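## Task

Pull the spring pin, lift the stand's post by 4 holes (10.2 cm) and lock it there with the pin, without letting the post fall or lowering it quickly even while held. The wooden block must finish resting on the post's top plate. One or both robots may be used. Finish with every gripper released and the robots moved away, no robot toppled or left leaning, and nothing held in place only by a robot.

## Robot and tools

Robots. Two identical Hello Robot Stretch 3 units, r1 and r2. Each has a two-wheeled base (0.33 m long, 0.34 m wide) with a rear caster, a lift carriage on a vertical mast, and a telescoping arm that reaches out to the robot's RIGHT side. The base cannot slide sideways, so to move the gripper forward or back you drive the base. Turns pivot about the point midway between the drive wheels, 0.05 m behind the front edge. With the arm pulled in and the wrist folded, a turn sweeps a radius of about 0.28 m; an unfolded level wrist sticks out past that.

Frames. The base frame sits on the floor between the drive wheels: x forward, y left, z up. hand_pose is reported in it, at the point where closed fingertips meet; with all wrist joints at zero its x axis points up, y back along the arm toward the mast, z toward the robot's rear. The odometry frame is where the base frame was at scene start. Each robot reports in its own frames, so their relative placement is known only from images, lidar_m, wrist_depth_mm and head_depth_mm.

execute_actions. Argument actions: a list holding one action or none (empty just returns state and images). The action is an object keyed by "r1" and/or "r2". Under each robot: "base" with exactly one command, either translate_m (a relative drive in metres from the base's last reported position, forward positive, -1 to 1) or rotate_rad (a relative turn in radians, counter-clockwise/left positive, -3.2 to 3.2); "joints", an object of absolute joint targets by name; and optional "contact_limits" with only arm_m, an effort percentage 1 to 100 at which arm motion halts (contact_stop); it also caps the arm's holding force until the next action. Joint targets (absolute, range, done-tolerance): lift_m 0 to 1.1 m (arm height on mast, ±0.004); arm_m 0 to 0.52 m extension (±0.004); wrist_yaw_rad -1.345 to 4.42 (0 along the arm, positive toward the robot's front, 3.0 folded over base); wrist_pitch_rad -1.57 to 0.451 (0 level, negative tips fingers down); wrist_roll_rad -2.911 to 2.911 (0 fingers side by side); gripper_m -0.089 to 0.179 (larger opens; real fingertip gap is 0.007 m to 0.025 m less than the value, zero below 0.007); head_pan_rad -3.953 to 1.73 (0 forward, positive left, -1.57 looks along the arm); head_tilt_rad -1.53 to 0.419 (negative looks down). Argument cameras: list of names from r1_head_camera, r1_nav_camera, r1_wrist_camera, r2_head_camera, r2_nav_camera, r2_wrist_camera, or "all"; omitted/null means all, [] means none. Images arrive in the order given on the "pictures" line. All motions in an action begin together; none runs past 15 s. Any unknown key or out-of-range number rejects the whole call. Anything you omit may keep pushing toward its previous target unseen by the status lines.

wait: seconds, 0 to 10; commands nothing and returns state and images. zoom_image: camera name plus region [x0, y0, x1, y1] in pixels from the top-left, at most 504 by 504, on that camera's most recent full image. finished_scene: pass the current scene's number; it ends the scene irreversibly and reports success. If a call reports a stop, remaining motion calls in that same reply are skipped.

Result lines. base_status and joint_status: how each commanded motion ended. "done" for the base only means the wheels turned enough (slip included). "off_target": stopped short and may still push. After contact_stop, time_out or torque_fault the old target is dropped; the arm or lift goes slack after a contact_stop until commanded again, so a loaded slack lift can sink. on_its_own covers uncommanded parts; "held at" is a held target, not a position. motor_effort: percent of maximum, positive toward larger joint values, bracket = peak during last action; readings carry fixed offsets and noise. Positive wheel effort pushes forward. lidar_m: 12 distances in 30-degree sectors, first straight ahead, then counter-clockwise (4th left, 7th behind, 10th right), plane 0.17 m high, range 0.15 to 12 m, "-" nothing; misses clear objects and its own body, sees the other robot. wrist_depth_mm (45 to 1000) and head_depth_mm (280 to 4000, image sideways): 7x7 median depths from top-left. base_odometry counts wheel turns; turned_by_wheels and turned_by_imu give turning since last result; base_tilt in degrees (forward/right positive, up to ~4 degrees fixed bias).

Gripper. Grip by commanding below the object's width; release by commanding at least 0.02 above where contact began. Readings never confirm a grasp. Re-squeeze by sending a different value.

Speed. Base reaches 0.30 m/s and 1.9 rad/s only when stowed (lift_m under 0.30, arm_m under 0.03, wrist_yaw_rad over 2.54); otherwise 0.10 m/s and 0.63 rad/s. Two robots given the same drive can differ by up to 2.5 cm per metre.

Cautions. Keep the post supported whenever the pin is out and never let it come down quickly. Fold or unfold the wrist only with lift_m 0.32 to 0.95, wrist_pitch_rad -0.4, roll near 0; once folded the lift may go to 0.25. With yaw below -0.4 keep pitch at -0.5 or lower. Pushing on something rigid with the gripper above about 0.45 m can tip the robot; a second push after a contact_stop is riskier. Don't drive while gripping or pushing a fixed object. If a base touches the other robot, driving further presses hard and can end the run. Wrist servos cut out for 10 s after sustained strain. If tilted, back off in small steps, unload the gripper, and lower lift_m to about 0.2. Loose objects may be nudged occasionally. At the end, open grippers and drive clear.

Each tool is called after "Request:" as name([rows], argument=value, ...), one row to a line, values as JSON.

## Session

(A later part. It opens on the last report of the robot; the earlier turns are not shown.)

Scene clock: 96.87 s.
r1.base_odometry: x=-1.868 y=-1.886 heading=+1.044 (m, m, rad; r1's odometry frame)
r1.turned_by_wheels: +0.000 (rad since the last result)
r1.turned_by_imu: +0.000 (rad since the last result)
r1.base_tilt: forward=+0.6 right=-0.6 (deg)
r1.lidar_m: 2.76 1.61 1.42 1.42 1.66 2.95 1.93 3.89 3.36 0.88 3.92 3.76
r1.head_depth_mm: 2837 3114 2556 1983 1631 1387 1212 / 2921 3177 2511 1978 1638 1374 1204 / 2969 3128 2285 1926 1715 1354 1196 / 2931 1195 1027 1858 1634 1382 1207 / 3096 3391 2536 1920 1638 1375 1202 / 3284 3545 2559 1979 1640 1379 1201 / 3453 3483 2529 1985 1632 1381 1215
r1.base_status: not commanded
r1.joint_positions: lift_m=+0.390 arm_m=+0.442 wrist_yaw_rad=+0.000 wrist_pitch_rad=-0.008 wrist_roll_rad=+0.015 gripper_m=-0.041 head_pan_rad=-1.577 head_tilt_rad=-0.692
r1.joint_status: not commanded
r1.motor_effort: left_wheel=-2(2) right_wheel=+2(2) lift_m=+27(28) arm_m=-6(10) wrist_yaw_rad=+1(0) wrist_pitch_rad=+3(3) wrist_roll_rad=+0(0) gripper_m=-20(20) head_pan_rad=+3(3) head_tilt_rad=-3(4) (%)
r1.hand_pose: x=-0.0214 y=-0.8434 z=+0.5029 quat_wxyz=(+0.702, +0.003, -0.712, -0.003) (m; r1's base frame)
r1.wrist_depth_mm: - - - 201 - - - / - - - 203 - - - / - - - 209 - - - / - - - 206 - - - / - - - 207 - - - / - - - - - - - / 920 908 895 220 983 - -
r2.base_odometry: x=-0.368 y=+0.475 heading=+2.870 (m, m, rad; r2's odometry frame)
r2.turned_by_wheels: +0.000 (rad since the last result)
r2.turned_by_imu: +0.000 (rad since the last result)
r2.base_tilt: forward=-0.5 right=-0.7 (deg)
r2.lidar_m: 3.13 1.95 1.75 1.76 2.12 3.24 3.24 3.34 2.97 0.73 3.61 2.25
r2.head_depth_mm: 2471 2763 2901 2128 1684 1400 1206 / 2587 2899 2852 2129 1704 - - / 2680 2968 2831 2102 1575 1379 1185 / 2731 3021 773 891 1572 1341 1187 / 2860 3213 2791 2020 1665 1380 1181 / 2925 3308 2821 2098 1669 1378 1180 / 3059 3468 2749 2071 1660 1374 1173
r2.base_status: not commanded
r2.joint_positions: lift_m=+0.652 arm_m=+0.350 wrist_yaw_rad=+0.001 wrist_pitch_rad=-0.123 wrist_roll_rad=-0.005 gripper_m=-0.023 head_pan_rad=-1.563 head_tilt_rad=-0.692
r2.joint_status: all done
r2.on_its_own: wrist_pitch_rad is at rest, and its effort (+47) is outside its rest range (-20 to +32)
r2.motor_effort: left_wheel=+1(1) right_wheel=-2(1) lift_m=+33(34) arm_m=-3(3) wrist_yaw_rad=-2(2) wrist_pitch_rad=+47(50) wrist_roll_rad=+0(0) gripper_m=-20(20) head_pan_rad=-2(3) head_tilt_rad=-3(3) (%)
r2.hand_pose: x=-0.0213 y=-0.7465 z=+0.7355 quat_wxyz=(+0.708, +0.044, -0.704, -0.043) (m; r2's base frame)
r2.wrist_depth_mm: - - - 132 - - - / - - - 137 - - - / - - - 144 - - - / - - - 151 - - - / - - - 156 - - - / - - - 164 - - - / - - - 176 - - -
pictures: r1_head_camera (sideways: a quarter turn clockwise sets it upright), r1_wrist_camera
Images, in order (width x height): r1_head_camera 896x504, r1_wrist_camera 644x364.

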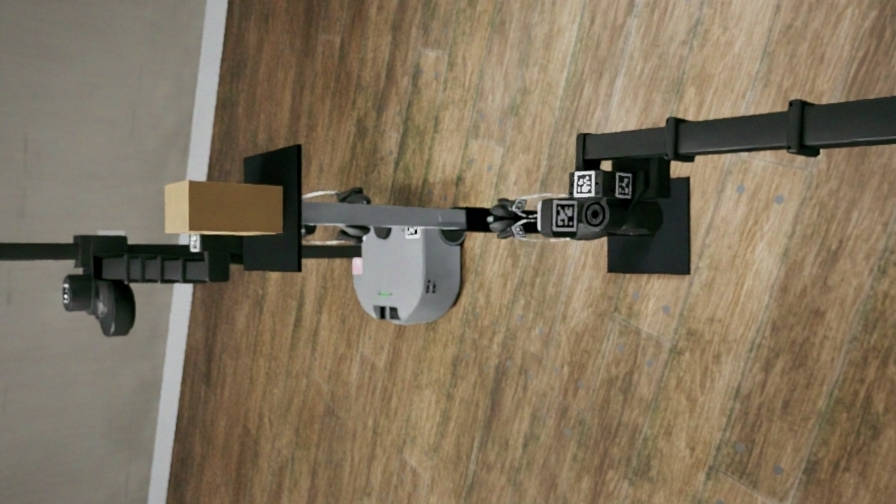

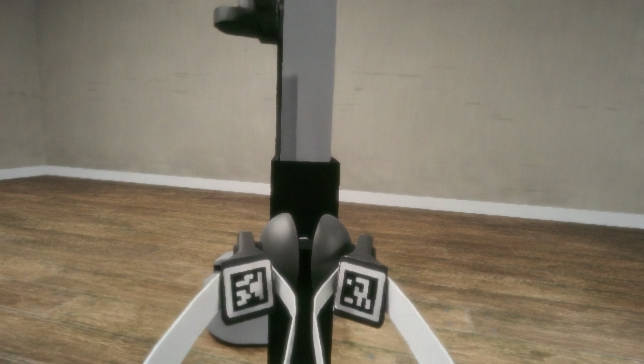

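Request:
execute_actions([
  {"r1":{"joints":{"gripper_m":0.045,"lift_m":0.402}},"r2":{"joints":{"lift_m":0.64}}},
], cameras=[])

Request:
execute_actions([
  {"r1":{"joints":{"arm_m":0.466}}},
], cameras=[])

Request:
execute_actions([
  {"r1":{"joints":{"gripper_m":-0.035}}},
], cameras=["r1_wrist_camera"])

Request:
execute_actions([
  {"r1":{"joints":{"arm_m":0.446}}},
], cameras=["r1_wrist_camera"])

Request:
execute_actions([
  {"r2":{"joints":{"lift_m":0.656}}},
], cameras=["r1_head_camera","r1_wrist_camera"])

Request:
zoom_image(camera="r1_head_camera", region=[400,140,640,300])

Scene clock: 104.00 s.
r1.base_odometry: x=-1.868 y=-1.886 heading=+1.044 (m, m, rad; r1's odometry frame)
r1.turned_by_wheels: +0.000 (rad since the last result)
r1.turned_by_imu: +0.001 (rad since the last result)
r1.base_tilt: forward=+0.5 right=-0.6 (deg)
r1.lidar_m: 2.76 1.60 1.42 1.42 1.66 2.95 1.93 3.88 3.37 0.88 3.96 3.75
r1.head_depth_mm: 2833 3140 2517 1982 1632 1398 1209 / 2883 3140 2534 1987 1648 1389 1203 / 3007 3164 1009 1938 1704 1364 1205 / 2958 1262 1041 1875 1630 1379 1203 / 3147 3315 2550 1899 1647 1389 1196 / 3250 3476 2525 1985 1642 1395 1194 / 3467 3527 2549 1979 1634 1386 1205
r1.base_status: not commanded
r1.joint_positions: lift_m=+0.402 arm_m=+0.442 wrist_yaw_rad=+0.000 wrist_pitch_rad=-0.025 wrist_roll_rad=+0.015 gripper_m=+0.045 head_pan_rad=-1.577 head_tilt_rad=-0.692
r1.joint_status: all done
r1.motor_effort: left_wheel=-2(2) right_wheel=+2(2) lift_m=+45(47) arm_m=-6(6) wrist_yaw_rad=+1(1) wrist_pitch_rad=+11(20) wrist_roll_rad=+0(0) gripper_m=+1(80) head_pan_rad=+3(3) head_tilt_rad=-4(4) (%)
r1.hand_pose: x=-0.0214 y=-0.8429 z=+0.5100 quat_wxyz=(+0.702, +0.009, -0.712, -0.009) (m; r1's base frame)
r1.wrist_depth_mm: - - - 200 - - - / - - - 204 - - - / - - - 207 - - - / - - - 206 - - - / - - - 209 - - - / - - - 213 - - - / 898 939 902 222 972 993 -
r2.base_odometry: x=-0.368 y=+0.475 heading=+2.870 (m, m, rad; r2's odometry frame)
r2.turned_by_wheels: +0.000 (rad since the last result)
r2.turned_by_imu: +0.000 (rad since the last result)
r2.base_tilt: forward=-0.5 right=-0.8 (deg)
r2.lidar_m: 3.13 1.95 1.75 1.76 2.12 3.23 3.25 3.33 2.96 0.73 3.60 2.24
r2.head_depth_mm: 2495 2747 2885 2106 1696 1408 1201 / 2564 2846 2859 2129 1737 1448 - / 2653 2969 2842 2132 - 1382 1191 / 2710 2987 773 896 1580 1348 1189 / 2847 3206 2801 2021 1674 1386 1182 / 2917 3322 2812 2092 1657 1380 1178 / 3065 3437 2787 2069 1662 1372 1180
r2.base_status: not commanded
r2.joint_positions: lift_m=+0.640 arm_m=+0.350 wrist_yaw_rad=+0.001 wrist_pitch_rad=-0.090 wrist_roll_rad=-0.005 gripper_m=-0.023 head_pan_rad=-1.563 head_tilt_rad=-0.692
r2.joint_status: all done
r2.on_its_own: wrist_pitch_rad is at rest, and its effort (+34) is outside its rest range (-20 to +32)
r2.motor_effort: left_wheel=+1(1) right_wheel=-1(2) lift_m=+20(28) arm_m=-3(3) wrist_yaw_rad=-1(2) wrist_pitch_rad=+34(48) wrist_roll_rad=+0(0) gripper_m=-19(20) head_pan_rad=-2(3) head_tilt_rad=-3(3) (%)
r2.hand_pose: x=-0.0212 y=-0.7483 z=+0.7319 quat_wxyz=(+0.709, +0.032, -0.704, -0.032) (m; r2's base frame)
r2.wrist_depth_mm: - - - 134 - - - / - - - 139 - - - / - - - 144 - - - / - - - 151 - - - / - - - 156 - - - / - - - 162 - - - / - - - 171 - - -
pictures: none
No camera images: the call's "cameras" was empty. Leave "cameras" out to get every camera's image.

Scene clock: 105.10 s.
r1.base_odometry: x=-1.868 y=-1.886 heading=+1.044 (m, m, rad; r1's odometry frame)
r1.turned_by_wheels: +0.000 (rad since the last result)
r1.turned_by_imu: +0.000 (rad since the last result)
r1.base_tilt: forward=+0.3 right=-0.7 (deg)
r1.lidar_m: 2.76 1.60 1.42 1.42 1.66 2.94 1.93 3.87 3.39 0.88 3.94 3.76
r1.head_depth_mm: 2782 3091 2541 1968 1644 1389 1212 / 2882 3138 2532 1994 1638 1400 1206 / 3011 3165 1008 1932 - 1386 1205 / 2950 1256 1038 1857 1624 1385 1204 / 3108 3324 2538 1931 1637 1384 1200 / 3292 3501 2533 2000 1637 1389 1202 / 3349 3517 2547 1990 1631 1389 1207
r1.base_status: not commanded
r1.joint_positions: lift_m=+0.402 arm_m=+0.466 wrist_yaw_rad=+0.000 wrist_pitch_rad=-0.024 wrist_roll_rad=+0.015 gripper_m=+0.045 head_pan_rad=-1.577 head_tilt_rad=-0.692
r1.joint_status: all done
r1.motor_effort: left_wheel=-2(2) right_wheel=+2(2) lift_m=+45(44) arm_m=+6(9) wrist_yaw_rad=-1(0) wrist_pitch_rad=+11(11) wrist_roll_rad=+0(0) gripper_m=+0(1) head_pan_rad=+2(3) head_tilt_rad=-4(3) (%)
r1.hand_pose: x=-0.0214 y=-0.8661 z=+0.5101 quat_wxyz=(+0.702, +0.009, -0.712, -0.009) (m; r1's base frame)
r1.wrist_depth_mm: - - - 175 - - - / - - - 180 - - - / - - - 184 - - - / - - - 182 - - - / - - - 184 - - - / - - - 158 - - - / 925 952 875 195 952 - -
r2.base_odometry: x=-0.368 y=+0.475 heading=+2.870 (m, m, rad; r2's odometry frame)
r2.turned_by_wheels: +0.000 (rad since the last result)
r2.turned_by_imu: +0.000 (rad since the last result)
r2.base_tilt: forward=-0.5 right=-0.8 (deg)
r2.lidar_m: 3.13 1.95 1.75 1.76 2.12 3.24 3.26 3.32 2.97 0.73 3.58 2.25
r2.head_depth_mm: 2506 2765 2846 2104 1689 1399 1208 / 2574 2851 2849 2130 1734 1451 - / 2654 2982 2869 2104 - 1389 1193 / 2709 2964 772 891 1590 1348 1187 / 2854 3189 2781 2009 1671 1383 1182 / 2917 3379 2789 2081 1666 1384 1181 / 3097 3464 2811 2070 1653 1381 1179
r2.base_status: not commanded
r2.joint_positions: lift_m=+0.640 arm_m=+0.350 wrist_yaw_rad=+0.001 wrist_pitch_rad=-0.090 wrist_roll_rad=-0.005 gripper_m=-0.023 head_pan_rad=-1.563 head_tilt_rad=-0.692
r2.joint_status: not commanded
r2.on_its_own: wrist_pitch_rad is at rest, and its effort (+35) is outside its rest range (-20 to +32)
r2.motor_effort: left_wheel=+1(1) right_wheel=-2(2) lift_m=+20(20) arm_m=-3(3) wrist_yaw_rad=-2(2) wrist_pitch_rad=+35(34) wrist_roll_rad=+0(0) gripper_m=-20(19) head_pan_rad=-3(2) head_tilt_rad=-3(3) (%)
r2.hand_pose: x=-0.0212 y=-0.7483 z=+0.7319 quat_wxyz=(+0.709, +0.032, -0.704, -0.032) (m; r2's base frame)
r2.wrist_depth_mm: - - - 134 - - - / - - - 139 - - - / - - - 145 - - - / - - - 151 - - - / - - - 156 - - - / - - - 162 - - - / - - - 171 - - -
pictures: none
No camera images: the call's "cameras" was empty. Leave "cameras" out to get every camera's image.

Scene clock: 106.40 s.
r1.base_odometry: x=-1.868 y=-1.886 heading=+1.044 (m, m, rad; r1's odometry frame)
r1.turned_by_wheels: +0.000 (rad since the last result)
r1.turned_by_imu: +0.000 (rad since the last result)
r1.base_tilt: forward=+0.5 right=-0.7 (deg)
r1.lidar_m: 2.76 1.60 1.42 1.42 1.66 2.94 1.93 3.86 3.37 0.89 3.96 3.76
r1.head_depth_mm: 2832 3165 2567 1971 1632 1373 1213 / 2972 3182 2534 1981 1638 1391 1204 / 3006 3162 1015 1912 - 1366 1207 / 3008 1218 1036 1870 1617 1375 1205 / 3111 3407 2553 1917 1626 1380 1199 / 3322 3520 2555 1993 1636 1386 1207 / 3426 3552 2539 1986 1639 1395 1205
r1.base_status: not commanded
r1.joint_positions: lift_m=+0.402 arm_m=+0.466 wrist_yaw_rad=+0.003 wrist_pitch_rad=-0.025 wrist_roll_rad=+0.015 gripper_m=-0.034 head_pan_rad=-1.577 head_tilt_rad=-0.692
r1.joint_status: all done
r1.motor_effort: left_wheel=-3(3) right_wheel=+4(5) lift_m=+43(44) arm_m=+7(6) wrist_yaw_rad=-2(1) wrist_pitch_rad=+11(11) wrist_roll_rad=+0(0) gripper_m=-21(97) head_pan_rad=+3(3) head_tilt_rad=-5(4) (%)
r1.hand_pose: x=-0.0207 y=-0.8661 z=+0.5099 quat_wxyz=(+0.702, +0.010, -0.712, -0.008) (m; r1's base frame)
r1.wrist_depth_mm: - - - 175 - - - / - - - 180 - - - / - - - 184 - - - / - - - 183 - - - / - - - 184 - - - / - - - 153 - - - / 927 943 862 196 961 994 -
r2.base_odometry: x=-0.368 y=+0.475 heading=+2.870 (m, m, rad; r2's odometry frame)
r2.turned_by_wheels: +0.000 (rad since the last result)
r2.turned_by_imu: +0.000 (rad since the last result)
r2.base_tilt: forward=-0.6 right=-0.8 (deg)
r2.lidar_m: 3.13 1.96 1.75 1.76 2.11 3.23 3.26 3.32 2.97 0.73 3.63 2.26
r2.head_depth_mm: 2503 2764 2869 2132 1686 1394 1199 / 2588 2871 2881 2126 1711 1448 - / 2646 2962 2847 2112 - 1388 1187 / 2702 2981 772 894 1572 1351 1188 / 2847 3215 2831 2012 1659 1378 1186 / 2931 3311 2795 2096 1658 1385 1182 / 3079 3440 2825 2082 1656 1374 1174
r2.base_status: not commanded
r2.joint_positions: lift_m=+0.640 arm_m=+0.350 wrist_yaw_rad=+0.001 wrist_pitch_rad=-0.090 wrist_roll_rad=-0.005 gripper_m=-0.023 head_pan_rad=-1.563 head_tilt_rad=-0.692
r2.joint_status: not commanded
r2.on_its_own: wrist_pitch_rad is at rest, and its effort (+34) is outside its rest range (-20 to +32)
r2.motor_effort: left_wheel=+1(0) right_wheel=-1(1) lift_m=+20(20) arm_m=-3(3) wrist_yaw_rad=-2(2) wrist_pitch_rad=+34(34) wrist_roll_rad=+0(0) gripper_m=-20(19) head_pan_rad=-3(2) head_tilt_rad=-4(3) (%)
r2.hand_pose: x=-0.0212 y=-0.7483 z=+0.7319 quat_wxyz=(+0.709, +0.032, -0.704, -0.032) (m; r2's base frame)
r2.wrist_depth_mm: - - - 135 - - - / - - - 139 - - - / - - - 145 - - - / - - - 150 - - - / - - - 156 - - - / - - - 162 - - - / - - - 172 - - -
pictures: r1_wrist_camera
Images, in order (width x height): r1_wrist_camera 644x364.

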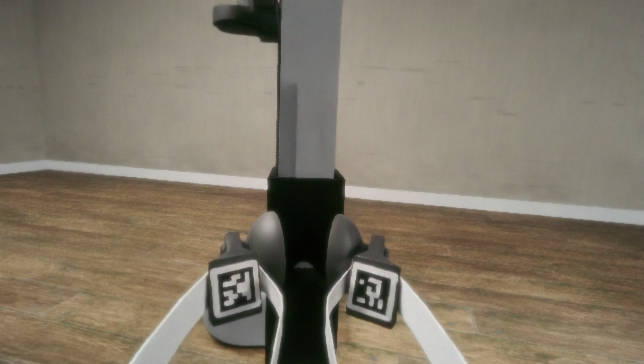

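Scene clock: 107.70 s.
r1.base_odometry: x=-1.868 y=-1.886 heading=+1.044 (m, m, rad; r1's odometry frame)
r1.turned_by_wheels: +0.000 (rad since the last result)
r1.turned_by_imu: +0.000 (rad since the last result)
r1.base_tilt: forward=+0.6 right=-0.6 (deg)
r1.lidar_m: 2.77 1.60 1.42 1.42 1.66 2.94 1.93 3.88 3.38 0.88 3.96 3.76
r1.head_depth_mm: 2864 3079 2554 1982 1622 1383 1215 / 2955 3189 2550 1997 1638 1378 1204 / 2995 3151 1018 1928 1712 1356 1206 / 2953 1217 1042 1868 1624 1384 1201 / 3145 3343 2557 1917 1628 1392 1201 / 3290 3467 2530 1983 1622 1383 1209 / 3385 3529 2551 1992 1635 1378 1205
r1.base_status: not commanded
r1.joint_positions: lift_m=+0.402 arm_m=+0.446 wrist_yaw_rad=+0.001 wrist_pitch_rad=+0.024 wrist_roll_rad=+0.013 gripper_m=-0.032 head_pan_rad=-1.577 head_tilt_rad=-0.693
r1.joint_status: all done
r1.motor_effort: left_wheel=-1(3) right_wheel=+1(5) lift_m=+38(43) arm_m=-7(14) wrist_yaw_rad=+0(1) wrist_pitch_rad=-12(28) wrist_roll_rad=+1(1) gripper_m=-11(21) head_pan_rad=+3(2) head_tilt_rad=-4(3) (%)
r1.hand_pose: x=-0.0213 y=-0.8482 z=+0.5228 quat_wxyz=(+0.703, -0.008, -0.711, +0.009) (m; r1's base frame)
r1.wrist_depth_mm: - - - 199 - - - / - - - 203 - - - / - - - 205 - - - / - - - 207 - - - / - - - 205 - - - / - - - - - - - / - - 880 212 - - -
r2.base_odometry: x=-0.368 y=+0.475 heading=+2.870 (m, m, rad; r2's odometry frame)
r2.turned_by_wheels: +0.000 (rad since the last result)
r2.turned_by_imu: +0.000 (rad since the last result)
r2.base_tilt: forward=-0.5 right=-0.8 (deg)
r2.lidar_m: 3.12 1.96 1.75 1.76 2.12 3.24 3.26 3.31 2.96 0.73 3.60 2.25
r2.head_depth_mm: 2475 2754 2869 2128 1704 1401 1208 / 2584 2858 2882 2108 1729 1448 - / 2651 2967 2839 2114 - 1379 1182 / 2701 3000 774 892 1580 1340 1184 / 2873 3176 2779 2007 1660 1383 1185 / 2931 3328 2789 2105 1657 1385 1181 / 3074 3453 2768 2086 1655 1376 1178
r2.base_status: not commanded
r2.joint_positions: lift_m=+0.640 arm_m=+0.350 wrist_yaw_rad=+0.001 wrist_pitch_rad=-0.090 wrist_roll_rad=-0.005 gripper_m=-0.023 head_pan_rad=-1.563 head_tilt_rad=-0.692
r2.joint_status: not commanded
r2.on_its_own: wrist_pitch_rad is at rest, and its effort (+35) is outside its rest range (-20 to +32)
r2.motor_effort: left_wheel=+1(1) right_wheel=-2(1) lift_m=+20(20) arm_m=-3(3) wrist_yaw_rad=-1(2) wrist_pitch_rad=+35(35) wrist_roll_rad=+0(0) gripper_m=-19(19) head_pan_rad=-3(3) head_tilt_rad=-5(3) (%)
r2.hand_pose: x=-0.0212 y=-0.7483 z=+0.7319 quat_wxyz=(+0.709, +0.032, -0.704, -0.032) (m; r2's base frame)
r2.wrist_depth_mm: - - - 134 - - - / - - - 139 - - - / - - - 144 - - - / - - - 150 - - - / - - - 156 - - - / - - - 162 - - - / - - - 171 - - -
pictures: r1_wrist_camera
Images, in order (width x height): r1_wrist_camera 644x364.

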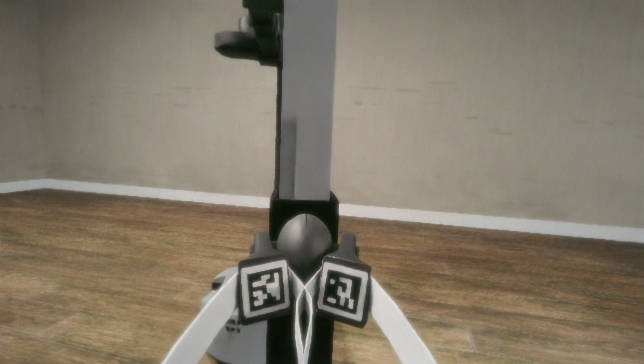

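Scene clock: 108.57 s.
r1.base_odometry: x=-1.868 y=-1.886 heading=+1.044 (m, m, rad; r1's odometry frame)
r1.turned_by_wheels: +0.000 (rad since the last result)
r1.turned_by_imu: +0.000 (rad since the last result)
r1.base_tilt: forward=+0.5 right=-0.7 (deg)
r1.lidar_m: 2.76 1.61 1.42 1.42 1.65 2.94 1.93 3.89 3.37 0.88 3.94 3.74
r1.head_depth_mm: 2862 3088 2520 2004 1635 1379 1205 / 2879 3218 2568 1991 1638 1391 1202 / 2996 3179 2259 1916 1727 1358 1206 / 2928 1215 1958 1857 1632 1380 1204 / 3106 3392 2546 1931 1645 1388 1199 / 3357 3542 2522 2005 1626 1382 1207 / 3384 3525 2516 1970 1627 1388 1204
r1.base_status: not commanded
r1.joint_positions: lift_m=+0.402 arm_m=+0.446 wrist_yaw_rad=+0.001 wrist_pitch_rad=+0.024 wrist_roll_rad=+0.013 gripper_m=-0.032 head_pan_rad=-1.577 head_tilt_rad=-0.693
r1.joint_status: not commanded
r1.motor_effort: left_wheel=-2(2) right_wheel=+1(1) lift_m=+38(37) arm_m=-7(7) wrist_yaw_rad=+0(1) wrist_pitch_rad=-12(12) wrist_roll_rad=+0(0) gripper_m=-11(11) head_pan_rad=+3(3) head_tilt_rad=-3(4) (%)
r1.hand_pose: x=-0.0213 y=-0.8482 z=+0.5228 quat_wxyz=(+0.703, -0.008, -0.711, +0.009) (m; r1's base frame)
r1.wrist_depth_mm: - - - 199 - - - / - - - 203 - - - / - - - 206 - - - / - - - 208 - - - / - - - 205 - - - / - - - - - - - / - - 874 212 - - -
r2.base_odometry: x=-0.368 y=+0.475 heading=+2.870 (m, m, rad; r2's odometry frame)
r2.turned_by_wheels: +0.000 (rad since the last result)
r2.turned_by_imu: +0.000 (rad since the last result)
r2.base_tilt: forward=-0.4 right=-0.8 (deg)
r2.lidar_m: 3.12 1.96 1.75 1.75 2.12 3.24 3.25 3.34 2.96 0.73 3.60 2.25
r2.head_depth_mm: 2493 2767 2848 2138 1691 1392 1211 / 2560 2814 2821 2119 1727 - - / 2667 2989 2836 2104 1584 1372 1189 / 2701 2990 770 894 1580 1343 1183 / 2838 3193 2802 2002 1670 1378 1182 / 2962 3305 2769 2085 1662 1382 1188 / 3034 3443 2810 2057 1666 1382 1181
r2.base_status: not commanded
r2.joint_positions: lift_m=+0.655 arm_m=+0.350 wrist_yaw_rad=+0.001 wrist_pitch_rad=-0.133 wrist_roll_rad=-0.005 gripper_m=-0.023 head_pan_rad=-1.563 head_tilt_rad=-0.692
r2.joint_status: all done
r2.on_its_own: wrist_pitch_rad is at rest, and its effort (+51) is outside its rest range (-20 to +32)
r2.motor_effort: left_wheel=+1(1) right_wheel=-2(2) lift_m=+34(34) arm_m=-3(3) wrist_yaw_rad=-2(3) wrist_pitch_rad=+51(52) wrist_roll_rad=+0(0) gripper_m=-19(19) head_pan_rad=-4(1) head_tilt_rad=-3(4) (%)
r2.hand_pose: x=-0.0213 y=-0.7460 z=+0.7361 quat_wxyz=(+0.708, +0.048, -0.703, -0.047) (m; r2's base frame)
r2.wrist_depth_mm: - - - 132 - - - / - - - 138 - - - / - - - 144 - - - / - - - 151 - - - / - - - 157 - - - / - - - 165 - - - / - - - 175 - - -
pictures: r1_head_camera (sideways: a quarter turn clockwise sets it upright), r1_wrist_camera
Images, in order (width x height): r1_head_camera 896x504, r1_wrist_camera 644x364.

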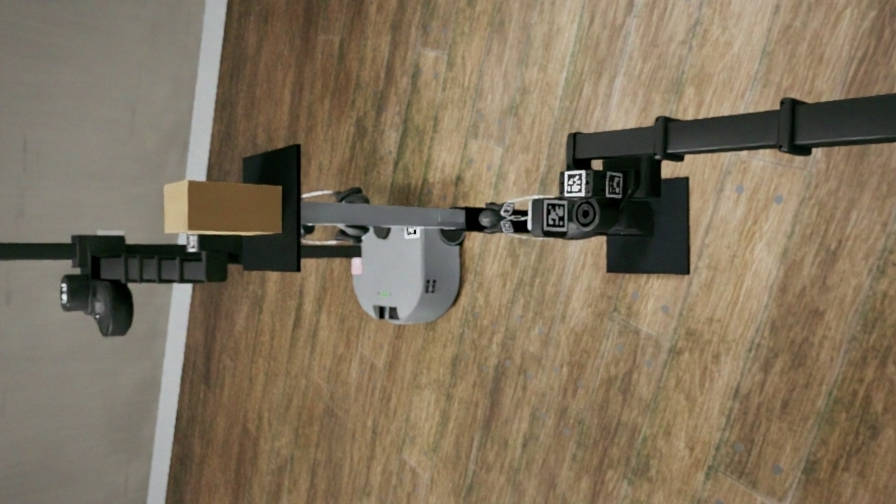

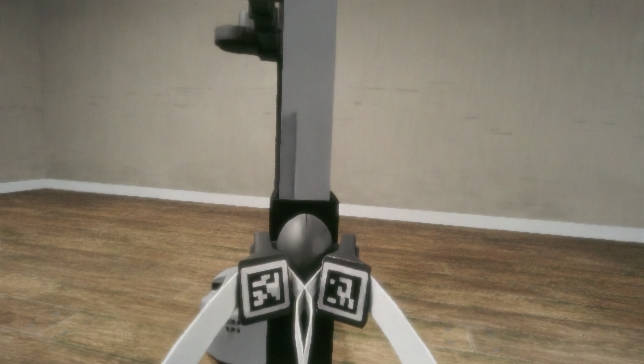

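Region (400, 140, 640, 300) of r1_head_camera's 896x504 image, scaled by 2.100, with more detail than that image has.

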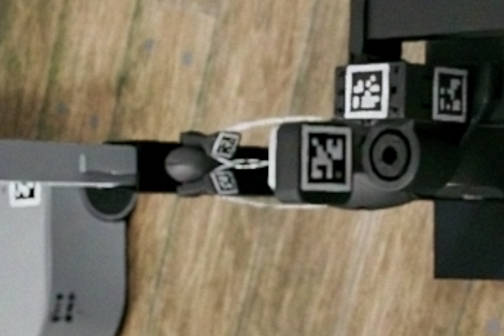

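Wrong way: go lower.

Request:
execute_actions([
  {"r1":{"joints":{"gripper_m":0.045}},"r2":{"joints":{"lift_m":0.638}}},
], cameras=[])

Request:
execute_actions([
  {"r1":{"joints":{"arm_m":0.467,"lift_m":0.38}}},
], cameras=[])

Request:
execute_actions([
  {"r1":{"joints":{"gripper_m":-0.035}}},
], cameras=["r1_wrist_camera"])

Request:
execute_actions([
  {"r1":{"joints":{"arm_m":0.447}}},
], cameras=["r1_wrist_camera"])

Request:
execute_actions([
  {"r2":{"joints":{"lift_m":0.656}}},
], cameras=["r1_head_camera","r1_wrist_camera"])

Request:
zoom_image(camera="r1_head_camera", region=[400,140,640,300])

Scene clock: 115.27 s.
r1.base_odometry: x=-1.868 y=-1.886 heading=+1.044 (m, m, rad; r1's odometry frame)
r1.turned_by_wheels: +0.000 (rad since the last result)
r1.turned_by_imu: +0.001 (rad since the last result)
r1.base_tilt: forward=+0.4 right=-0.6 (deg)
r1.lidar_m: 2.76 1.60 1.42 1.42 1.66 2.94 1.93 3.91 3.38 0.88 3.96 3.74
r1.head_depth_mm: 2844 3065 2523 1998 1637 1391 1201 / 2929 3145 2534 1987 1648 1383 1198 / 3049 3170 1013 1917 1717 1356 1203 / 2932 1257 1036 1847 1624 1394 1210 / 3174 3322 2529 1921 1624 1394 1201 / 3328 3464 2549 1989 1628 1379 1208 / 3368 3510 2547 1986 1627 1387 1206
r1.base_status: not commanded
r1.joint_positions: lift_m=+0.402 arm_m=+0.446 wrist_yaw_rad=+0.003 wrist_pitch_rad=-0.018 wrist_roll_rad=+0.013 gripper_m=+0.045 head_pan_rad=-1.577 head_tilt_rad=-0.693
r1.joint_status: all done
r1.motor_effort: left_wheel=-2(3) right_wheel=+1(5) lift_m=+38(38) arm_m=-5(7) wrist_yaw_rad=-1(5) wrist_pitch_rad=+8(12) wrist_roll_rad=+0(1) gripper_m=+0(83) head_pan_rad=+3(3) head_tilt_rad=-3(4) (%)
r1.hand_pose: x=-0.0208 y=-0.8470 z=+0.5119 quat_wxyz=(+0.703, +0.008, -0.711, -0.006) (m; r1's base frame)
r1.wrist_depth_mm: - - - 194 - - - / - - - 200 - - - / - - - 203 - - - / - - - 205 - - - / - - - 204 - - - / - - - 186 - - - / 902 939 874 218 995 - -
r2.base_odometry: x=-0.368 y=+0.475 heading=+2.870 (m, m, rad; r2's odometry frame)
r2.turned_by_wheels: +0.000 (rad since the last result)
r2.turned_by_imu: +0.000 (rad since the last result)
r2.base_tilt: forward=-0.5 right=-0.8 (deg)
r2.lidar_m: 3.14 1.96 1.75 1.76 2.12 3.23 3.26 3.34 2.97 0.73 3.61 2.24
r2.head_depth_mm: 2478 2741 2882 2132 1686 1395 1211 / 2589 2851 2848 2118 1737 1447 - / 2670 2964 2845 2103 - 1386 1188 / 2720 2967 775 892 1592 1340 1192 / 2827 3156 2820 2015 1674 1385 1187 / 2916 3299 2795 2072 1661 1379 1175 / 3060 3459 2767 2081 1644 1378 1177
r2.base_status: not commanded
r2.joint_positions: lift_m=+0.638 arm_m=+0.350 wrist_yaw_rad=+0.001 wrist_pitch_rad=-0.082 wrist_roll_rad=-0.005 gripper_m=-0.023 head_pan_rad=-1.563 head_tilt_rad=-0.692
r2.joint_status: all done
r2.motor_effort: left_wheel=+0(1) right_wheel=-2(2) lift_m=+19(30) arm_m=-2(3) wrist_yaw_rad=-2(2) wrist_pitch_rad=+32(51) wrist_roll_rad=+0(0) gripper_m=-19(20) head_pan_rad=-3(3) head_tilt_rad=-4(4) (%)
r2.hand_pose: x=-0.0212 y=-0.7485 z=+0.7318 quat_wxyz=(+0.709, +0.030, -0.704, -0.029) (m; r2's base frame)
r2.wrist_depth_mm: - - - 136 - - - / - - - 140 - - - / - - - 146 - - - / - - - 151 - - - / - - - 155 - - - / - - - 162 - - - / - - - 172 - - -
pictures: none
No camera images: the call's "cameras" was empty. Leave "cameras" out to get every camera's image.

Scene clock: 116.33 s.
r1.base_odometry: x=-1.868 y=-1.886 heading=+1.044 (m, m, rad; r1's odometry frame)
r1.turned_by_wheels: +0.000 (rad since the last result)
r1.turned_by_imu: +0.000 (rad since the last result)
r1.base_tilt: forward=+0.4 right=-0.6 (deg)
r1.lidar_m: 2.76 1.60 1.42 1.42 1.65 2.93 1.93 3.88 3.37 0.88 3.95 3.75
r1.head_depth_mm: 2818 3063 2511 1984 1649 1372 1209 / 2907 3141 2570 1997 1626 1382 1200 / 3028 3187 1019 1934 1716 1372 1207 / 2972 1259 1036 1859 1622 1379 1210 / 3089 3275 2543 1916 1633 1380 1212 / 3327 3507 2518 1989 1637 1388 1206 / 3410 3502 2542 1990 1627 1376 1202
r1.base_status: not commanded
r1.joint_positions: lift_m=+0.380 arm_m=+0.467 wrist_yaw_rad=+0.002 wrist_pitch_rad=-0.019 wrist_roll_rad=+0.013 gripper_m=+0.045 head_pan_rad=-1.577 head_tilt_rad=-0.693
r1.joint_status: all done
r1.motor_effort: left_wheel=-2(2) right_wheel=+0(1) lift_m=+27(31) arm_m=+7(9) wrist_yaw_rad=-1(2) wrist_pitch_rad=+8(8) wrist_roll_rad=+1(1) gripper_m=+0(1) head_pan_rad=+3(3) head_tilt_rad=-4(4) (%)
r1.hand_pose: x=-0.0208 y=-0.8673 z=+0.4900 quat_wxyz=(+0.703, +0.008, -0.711, -0.006) (m; r1's base frame)
r1.wrist_depth_mm: - - - 174 - - - / - - - 180 - - - / - - - 182 - - - / - - - 179 - - - / - - - 182 - - - / - - - 187 - - - / 881 895 888 195 919 982 -
r2.base_odometry: x=-0.368 y=+0.475 heading=+2.870 (m, m, rad; r2's odometry frame)
r2.turned_by_wheels: +0.000 (rad since the last result)
r2.turned_by_imu: +0.000 (rad since the last result)
r2.base_tilt: forward=-0.5 right=-0.9 (deg)
r2.lidar_m: 3.15 1.96 1.75 1.76 2.12 3.23 3.26 3.33 2.96 0.73 3.60 2.25
r2.head_depth_mm: 2481 2749 2871 2143 1702 1396 1207 / 2592 2856 2853 2118 1730 1455 - / 2654 2950 2818 2125 - 1388 1185 / 2737 2983 772 894 1582 1345 1187 / 2819 3185 2675 1995 1671 1381 1180 / 2951 3336 2761 2086 1653 1383 1183 / 3061 3440 2769 2060 1647 1382 1177
r2.base_status: not commanded
r2.joint_positions: lift_m=+0.638 arm_m=+0.350 wrist_yaw_rad=+0.001 wrist_pitch_rad=-0.082 wrist_roll_rad=-0.005 gripper_m=-0.023 head_pan_rad=-1.563 head_tilt_rad=-0.692
r2.joint_status: not commanded
r2.motor_effort: left_wheel=+1(1) right_wheel=-2(2) lift_m=+19(19) arm_m=-2(2) wrist_yaw_rad=-2(2) wrist_pitch_rad=+32(32) wrist_roll_rad=+0(0) gripper_m=-19(19) head_pan_rad=-4(2) head_tilt_rad=-4(3) (%)
r2.hand_pose: x=-0.0212 y=-0.7485 z=+0.7318 quat_wxyz=(+0.709, +0.030, -0.704, -0.029) (m; r2's base frame)
r2.wrist_depth_mm: - - - 135 - - - / - - - 140 - - - / - - - 146 - - - / - - - 151 - - - / - - - 156 - - - / - - - 162 - - - / - - - 170 - - -
pictures: none
No camera images: the call's "cameras" was empty. Leave "cameras" out to get every camera's image.

Scene clock: 117.63 s.
r1.base_odometry: x=-1.868 y=-1.886 heading=+1.044 (m, m, rad; r1's odometry frame)
r1.turned_by_wheels: +0.000 (rad since the last result)
r1.turned_by_imu: +0.000 (rad since the last result)
r1.base_tilt: forward=+0.6 right=-0.6 (deg)
r1.lidar_m: 2.76 1.60 1.42 1.42 1.66 2.95 1.93 3.88 3.38 0.89 3.96 3.76
r1.head_depth_mm: 2804 3113 2543 1987 1640 1390 1206 / 2890 3156 2549 1991 1654 1373 1200 / 3027 3167 1010 1942 1720 1367 1202 / 2953 1260 1038 1847 1628 1387 1204 / 3123 3319 2543 1940 1634 1391 1208 / 3334 3502 2522 1987 1642 1390 1205 / 3400 3518 2555 1999 1626 1388 1206
r1.base_status: not commanded
r1.joint_positions: lift_m=+0.380 arm_m=+0.467 wrist_yaw_rad=+0.004 wrist_pitch_rad=-0.020 wrist_roll_rad=+0.013 gripper_m=-0.034 head_pan_rad=-1.577 head_tilt_rad=-0.693
r1.joint_status: all done
r1.motor_effort: left_wheel=-3(2) right_wheel=+4(4) lift_m=+27(27) arm_m=+5(7) wrist_yaw_rad=-1(2) wrist_pitch_rad=+9(9) wrist_roll_rad=+1(0) gripper_m=-22(97) head_pan_rad=+3(2) head_tilt_rad=-4(4) (%)
r1.hand_pose: x=-0.0204 y=-0.8672 z=+0.4897 quat_wxyz=(+0.703, +0.009, -0.711, -0.006) (m; r1's base frame)
r1.wrist_depth_mm: - - - 175 - - - / - - - 179 - - - / - - - 181 - - - / - - - 179 - - - / - - - 181 - - - / - - - 188 - - - / 887 850 874 194 981 963 992
r2.base_odometry: x=-0.368 y=+0.475 heading=+2.870 (m, m, rad; r2's odometry frame)
r2.turned_by_wheels: +0.000 (rad since the last result)
r2.turned_by_imu: +0.000 (rad since the last result)
r2.base_tilt: forward=-0.4 right=-0.9 (deg)
r2.lidar_m: 3.15 1.96 1.75 1.76 2.12 3.23 3.24 3.33 2.96 0.73 3.60 2.25
r2.head_depth_mm: 2472 2752 2868 2109 1689 1403 1207 / 2559 2855 2865 2132 1732 1451 - / 2636 2959 2833 2110 - 1383 1183 / 2706 3004 771 893 1578 1340 1186 / 2841 3174 2693 2006 1674 1385 1184 / 2956 3372 2791 2103 1653 1386 1183 / 3066 3473 2789 2063 1654 1376 1178
r2.base_status: not commanded
r2.joint_positions: lift_m=+0.638 arm_m=+0.350 wrist_yaw_rad=+0.001 wrist_pitch_rad=-0.082 wrist_roll_rad=-0.005 gripper_m=-0.023 head_pan_rad=-1.563 head_tilt_rad=-0.692
r2.joint_status: not commanded
r2.motor_effort: left_wheel=+1(1) right_wheel=-1(2) lift_m=+19(19) arm_m=-2(2) wrist_yaw_rad=-2(2) wrist_pitch_rad=+32(32) wrist_roll_rad=+0(0) gripper_m=-19(19) head_pan_rad=-3(2) head_tilt_rad=-3(3) (%)
r2.hand_pose: x=-0.0212 y=-0.7485 z=+0.7318 quat_wxyz=(+0.709, +0.030, -0.704, -0.029) (m; r2's base frame)
r2.wrist_depth_mm: - - - 136 - - - / - - - 140 - - - / - - - 146 - - - / - - - 151 - - - / - - - 156 - - - / - - - 162 - - - / - - - 171 - - -
pictures: r1_wrist_camera
Images, in order (width x height): r1_wrist_camera 644x364.

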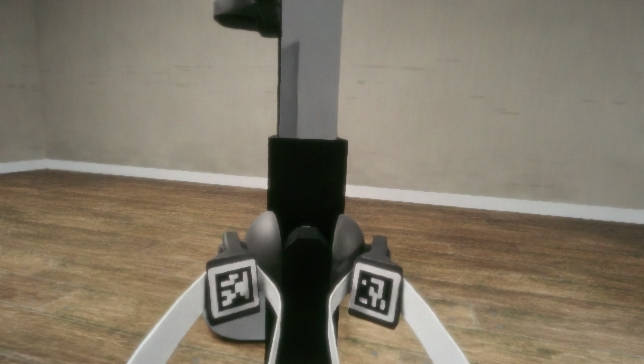

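Scene clock: 118.67 s.
r1.base_odometry: x=-1.868 y=-1.886 heading=+1.044 (m, m, rad; r1's odometry frame)
r1.turned_by_wheels: +0.000 (rad since the last result)
r1.turned_by_imu: +0.000 (rad since the last result)
r1.base_tilt: forward=+0.4 right=-0.4 (deg)
r1.lidar_m: 2.76 1.60 1.42 1.42 1.65 2.94 1.93 3.90 3.37 0.88 3.94 3.75
r1.head_depth_mm: 2853 3054 2548 1975 1637 1383 1205 / 2930 3164 2556 1990 1627 1377 1209 / 3037 3185 1009 1924 1718 1364 1208 / 2949 1276 1957 1849 1595 1388 1200 / 3109 3334 2505 1922 1626 1377 1204 / 3341 3456 2518 1979 1623 1372 1214 / 3448 3500 2535 1997 1614 1392 1206
r1.base_status: not commanded
r1.joint_positions: lift_m=+0.380 arm_m=+0.448 wrist_yaw_rad=+0.001 wrist_pitch_rad=-0.019 wrist_roll_rad=+0.013 gripper_m=-0.031 head_pan_rad=-1.577 head_tilt_rad=-0.693
r1.joint_status: all done
r1.motor_effort: left_wheel=-1(3) right_wheel=+1(5) lift_m=+27(28) arm_m=-12(21) wrist_yaw_rad=+0(3) wrist_pitch_rad=+8(9) wrist_roll_rad=+0(1) gripper_m=-19(22) head_pan_rad=+3(3) head_tilt_rad=-4(4) (%)
r1.hand_pose: x=-0.0213 y=-0.8484 z=+0.4899 quat_wxyz=(+0.703, +0.007, -0.711, -0.007) (m; r1's base frame)
r1.wrist_depth_mm: - - - 194 - - - / - - - 197 - - - / - - - 200 - - - / - - - 199 - - - / - - - 168 - - - / - - - 208 - - - / 894 884 897 533 965 970 -
r2.base_odometry: x=-0.368 y=+0.475 heading=+2.870 (m, m, rad; r2's odometry frame)
r2.turned_by_wheels: +0.000 (rad since the last result)
r2.turned_by_imu: +0.000 (rad since the last result)
r2.base_tilt: forward=-0.5 right=-0.9 (deg)
r2.lidar_m: 3.13 1.96 1.75 1.76 2.12 3.25 3.25 3.34 2.97 0.73 3.60 2.25
r2.head_depth_mm: 2498 2765 2912 2139 1684 1394 1211 / 2577 2827 2840 2112 1740 1451 - / 2663 2956 2853 2110 - 1386 1187 / 2725 3018 773 1232 1579 1340 1190 / 2845 3237 2670 2022 1669 1378 1181 / 2915 3347 2811 2085 1651 1380 1180 / 3045 3432 2753 2090 1663 1377 1181
r2.base_status: not commanded
r2.joint_positions: lift_m=+0.638 arm_m=+0.350 wrist_yaw_rad=+0.001 wrist_pitch_rad=-0.104 wrist_roll_rad=-0.005 gripper_m=-0.023 head_pan_rad=-1.563 head_tilt_rad=-0.692
r2.joint_status: not commanded
r2.on_its_own: wrist_pitch_rad is at rest, and its effort (+40) is outside its rest range (-20 to +32)
r2.motor_effort: left_wheel=+1(1) right_wheel=-2(2) lift_m=+22(22) arm_m=-2(2) wrist_yaw_rad=-2(1) wrist_pitch_rad=+40(43) wrist_roll_rad=+0(0) gripper_m=-19(20) head_pan_rad=-3(2) head_tilt_rad=-3(4) (%)
r2.hand_pose: x=-0.0213 y=-0.7475 z=+0.7262 quat_wxyz=(+0.708, +0.037, -0.704, -0.037) (m; r2's base frame)
r2.wrist_depth_mm: - - - 134 - - - / - - - 138 - - - / - - - 144 - - - / - - - 151 - - - / - - - 156 - - - / - - - 164 - - - / - - - 173 - - -
pictures: r1_wrist_camera
Images, in order (width x height): r1_wrist_camera 644x364.

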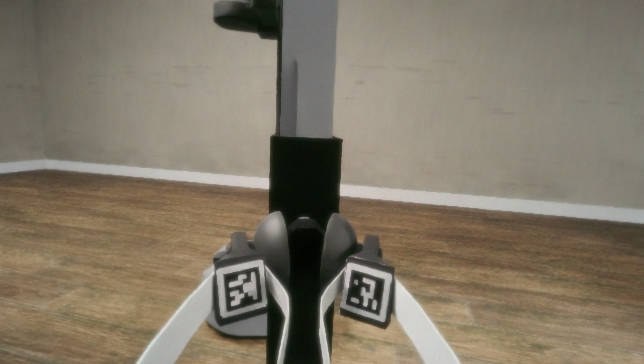

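Scene clock: 119.57 s.
r1.base_odometry: x=-1.868 y=-1.886 heading=+1.044 (m, m, rad; r1's odometry frame)
r1.turned_by_wheels: +0.000 (rad since the last result)
r1.turned_by_imu: +0.000 (rad since the last result)
r1.base_tilt: forward=+0.5 right=-0.7 (deg)
r1.lidar_m: 2.76 1.60 1.42 1.42 1.66 2.95 1.93 3.86 3.38 0.89 3.93 3.76
r1.head_depth_mm: 2840 3057 2570 1977 1633 1387 1202 / 2927 3128 2571 1979 1636 1389 1208 / 3010 3172 2294 1922 1712 1353 1204 / 2922 1212 1945 1880 1613 1375 1205 / 3081 3423 2554 1917 1629 1382 1205 / 3295 3527 2516 1954 1621 1395 1204 / 3415 3522 2518 1994 1630 1386 1202
r1.base_status: not commanded
r1.joint_positions: lift_m=+0.380 arm_m=+0.448 wrist_yaw_rad=+0.001 wrist_pitch_rad=-0.020 wrist_roll_rad=+0.013 gripper_m=-0.031 head_pan_rad=-1.577 head_tilt_rad=-0.693
r1.joint_status: not commanded
r1.motor_effort: left_wheel=-2(1) right_wheel=+1(2) lift_m=+27(27) arm_m=-9(12) wrist_yaw_rad=+0(0) wrist_pitch_rad=+8(9) wrist_roll_rad=+1(1) gripper_m=-18(18) head_pan_rad=+3(3) head_tilt_rad=-4(4) (%)
r1.hand_pose: x=-0.0213 y=-0.8482 z=+0.4898 quat_wxyz=(+0.703, +0.007, -0.711, -0.007) (m; r1's base frame)
r1.wrist_depth_mm: - - - 193 - - - / - - - 198 - - - / - - - 200 - - - / - - - 199 - - - / - - - 168 - - - / - - - 210 - - - / 878 895 891 216 956 973 955
r2.base_odometry: x=-0.368 y=+0.475 heading=+2.870 (m, m, rad; r2's odometry frame)
r2.turned_by_wheels: +0.000 (rad since the last result)
r2.turned_by_imu: +0.000 (rad since the last result)
r2.base_tilt: forward=-0.5 right=-0.8 (deg)
r2.lidar_m: 3.14 1.95 1.76 1.76 2.12 3.24 3.26 3.34 2.96 0.73 3.61 2.25
r2.head_depth_mm: 2485 2740 2869 2154 1680 1402 1208 / 2577 2872 2860 2112 1742 - - / 2636 2983 2862 2099 1585 1381 1188 / 2718 2971 771 891 1575 1344 1183 / 2864 3187 2681 2002 1667 1384 1181 / 2909 3325 2820 2079 1659 1376 1178 / 3053 3471 2782 2064 1652 1376 1184
r2.base_status: not commanded
r2.joint_positions: lift_m=+0.655 arm_m=+0.350 wrist_yaw_rad=+0.001 wrist_pitch_rad=-0.133 wrist_roll_rad=-0.005 gripper_m=-0.023 head_pan_rad=-1.563 head_tilt_rad=-0.692
r2.joint_status: all done
r2.on_its_own: wrist_pitch_rad is at rest, and its effort (+51) is outside its rest range (-20 to +32)
r2.motor_effort: left_wheel=+1(1) right_wheel=-2(2) lift_m=+34(36) arm_m=-2(2) wrist_yaw_rad=-2(2) wrist_pitch_rad=+51(52) wrist_roll_rad=+0(0) gripper_m=-19(20) head_pan_rad=-2(3) head_tilt_rad=-4(3) (%)
r2.hand_pose: x=-0.0213 y=-0.7459 z=+0.7361 quat_wxyz=(+0.708, +0.048, -0.703, -0.047) (m; r2's base frame)
r2.wrist_depth_mm: - - - 132 - - - / - - - 137 - - - / - - - 144 - - - / - - - 151 - - - / - - - 158 - - - / - - - 165 - - - / - - - 177 - - -
pictures: r1_head_camera (sideways: a quarter turn clockwise sets it upright), r1_wrist_camera
Images, in order (width x height): r1_head_camera 896x504, r1_wrist_camera 644x364.

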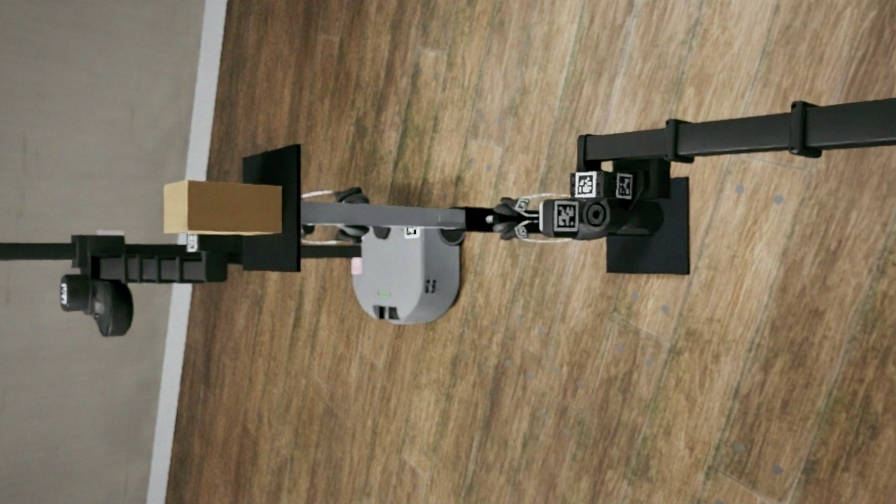

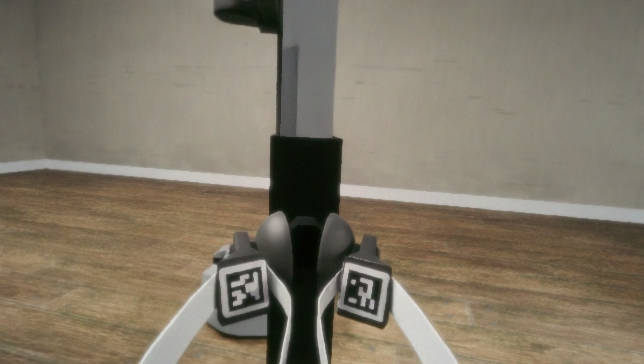

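Region (400, 140, 640, 300) of r1_head_camera's 896x504 image, scaled by 2.100, with more detail than that image has.

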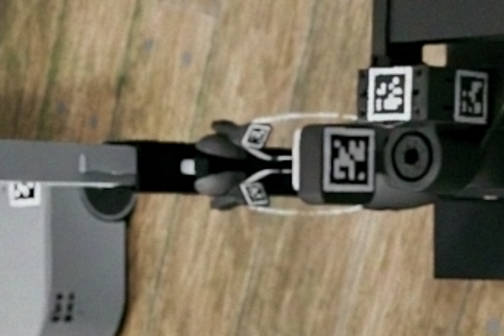

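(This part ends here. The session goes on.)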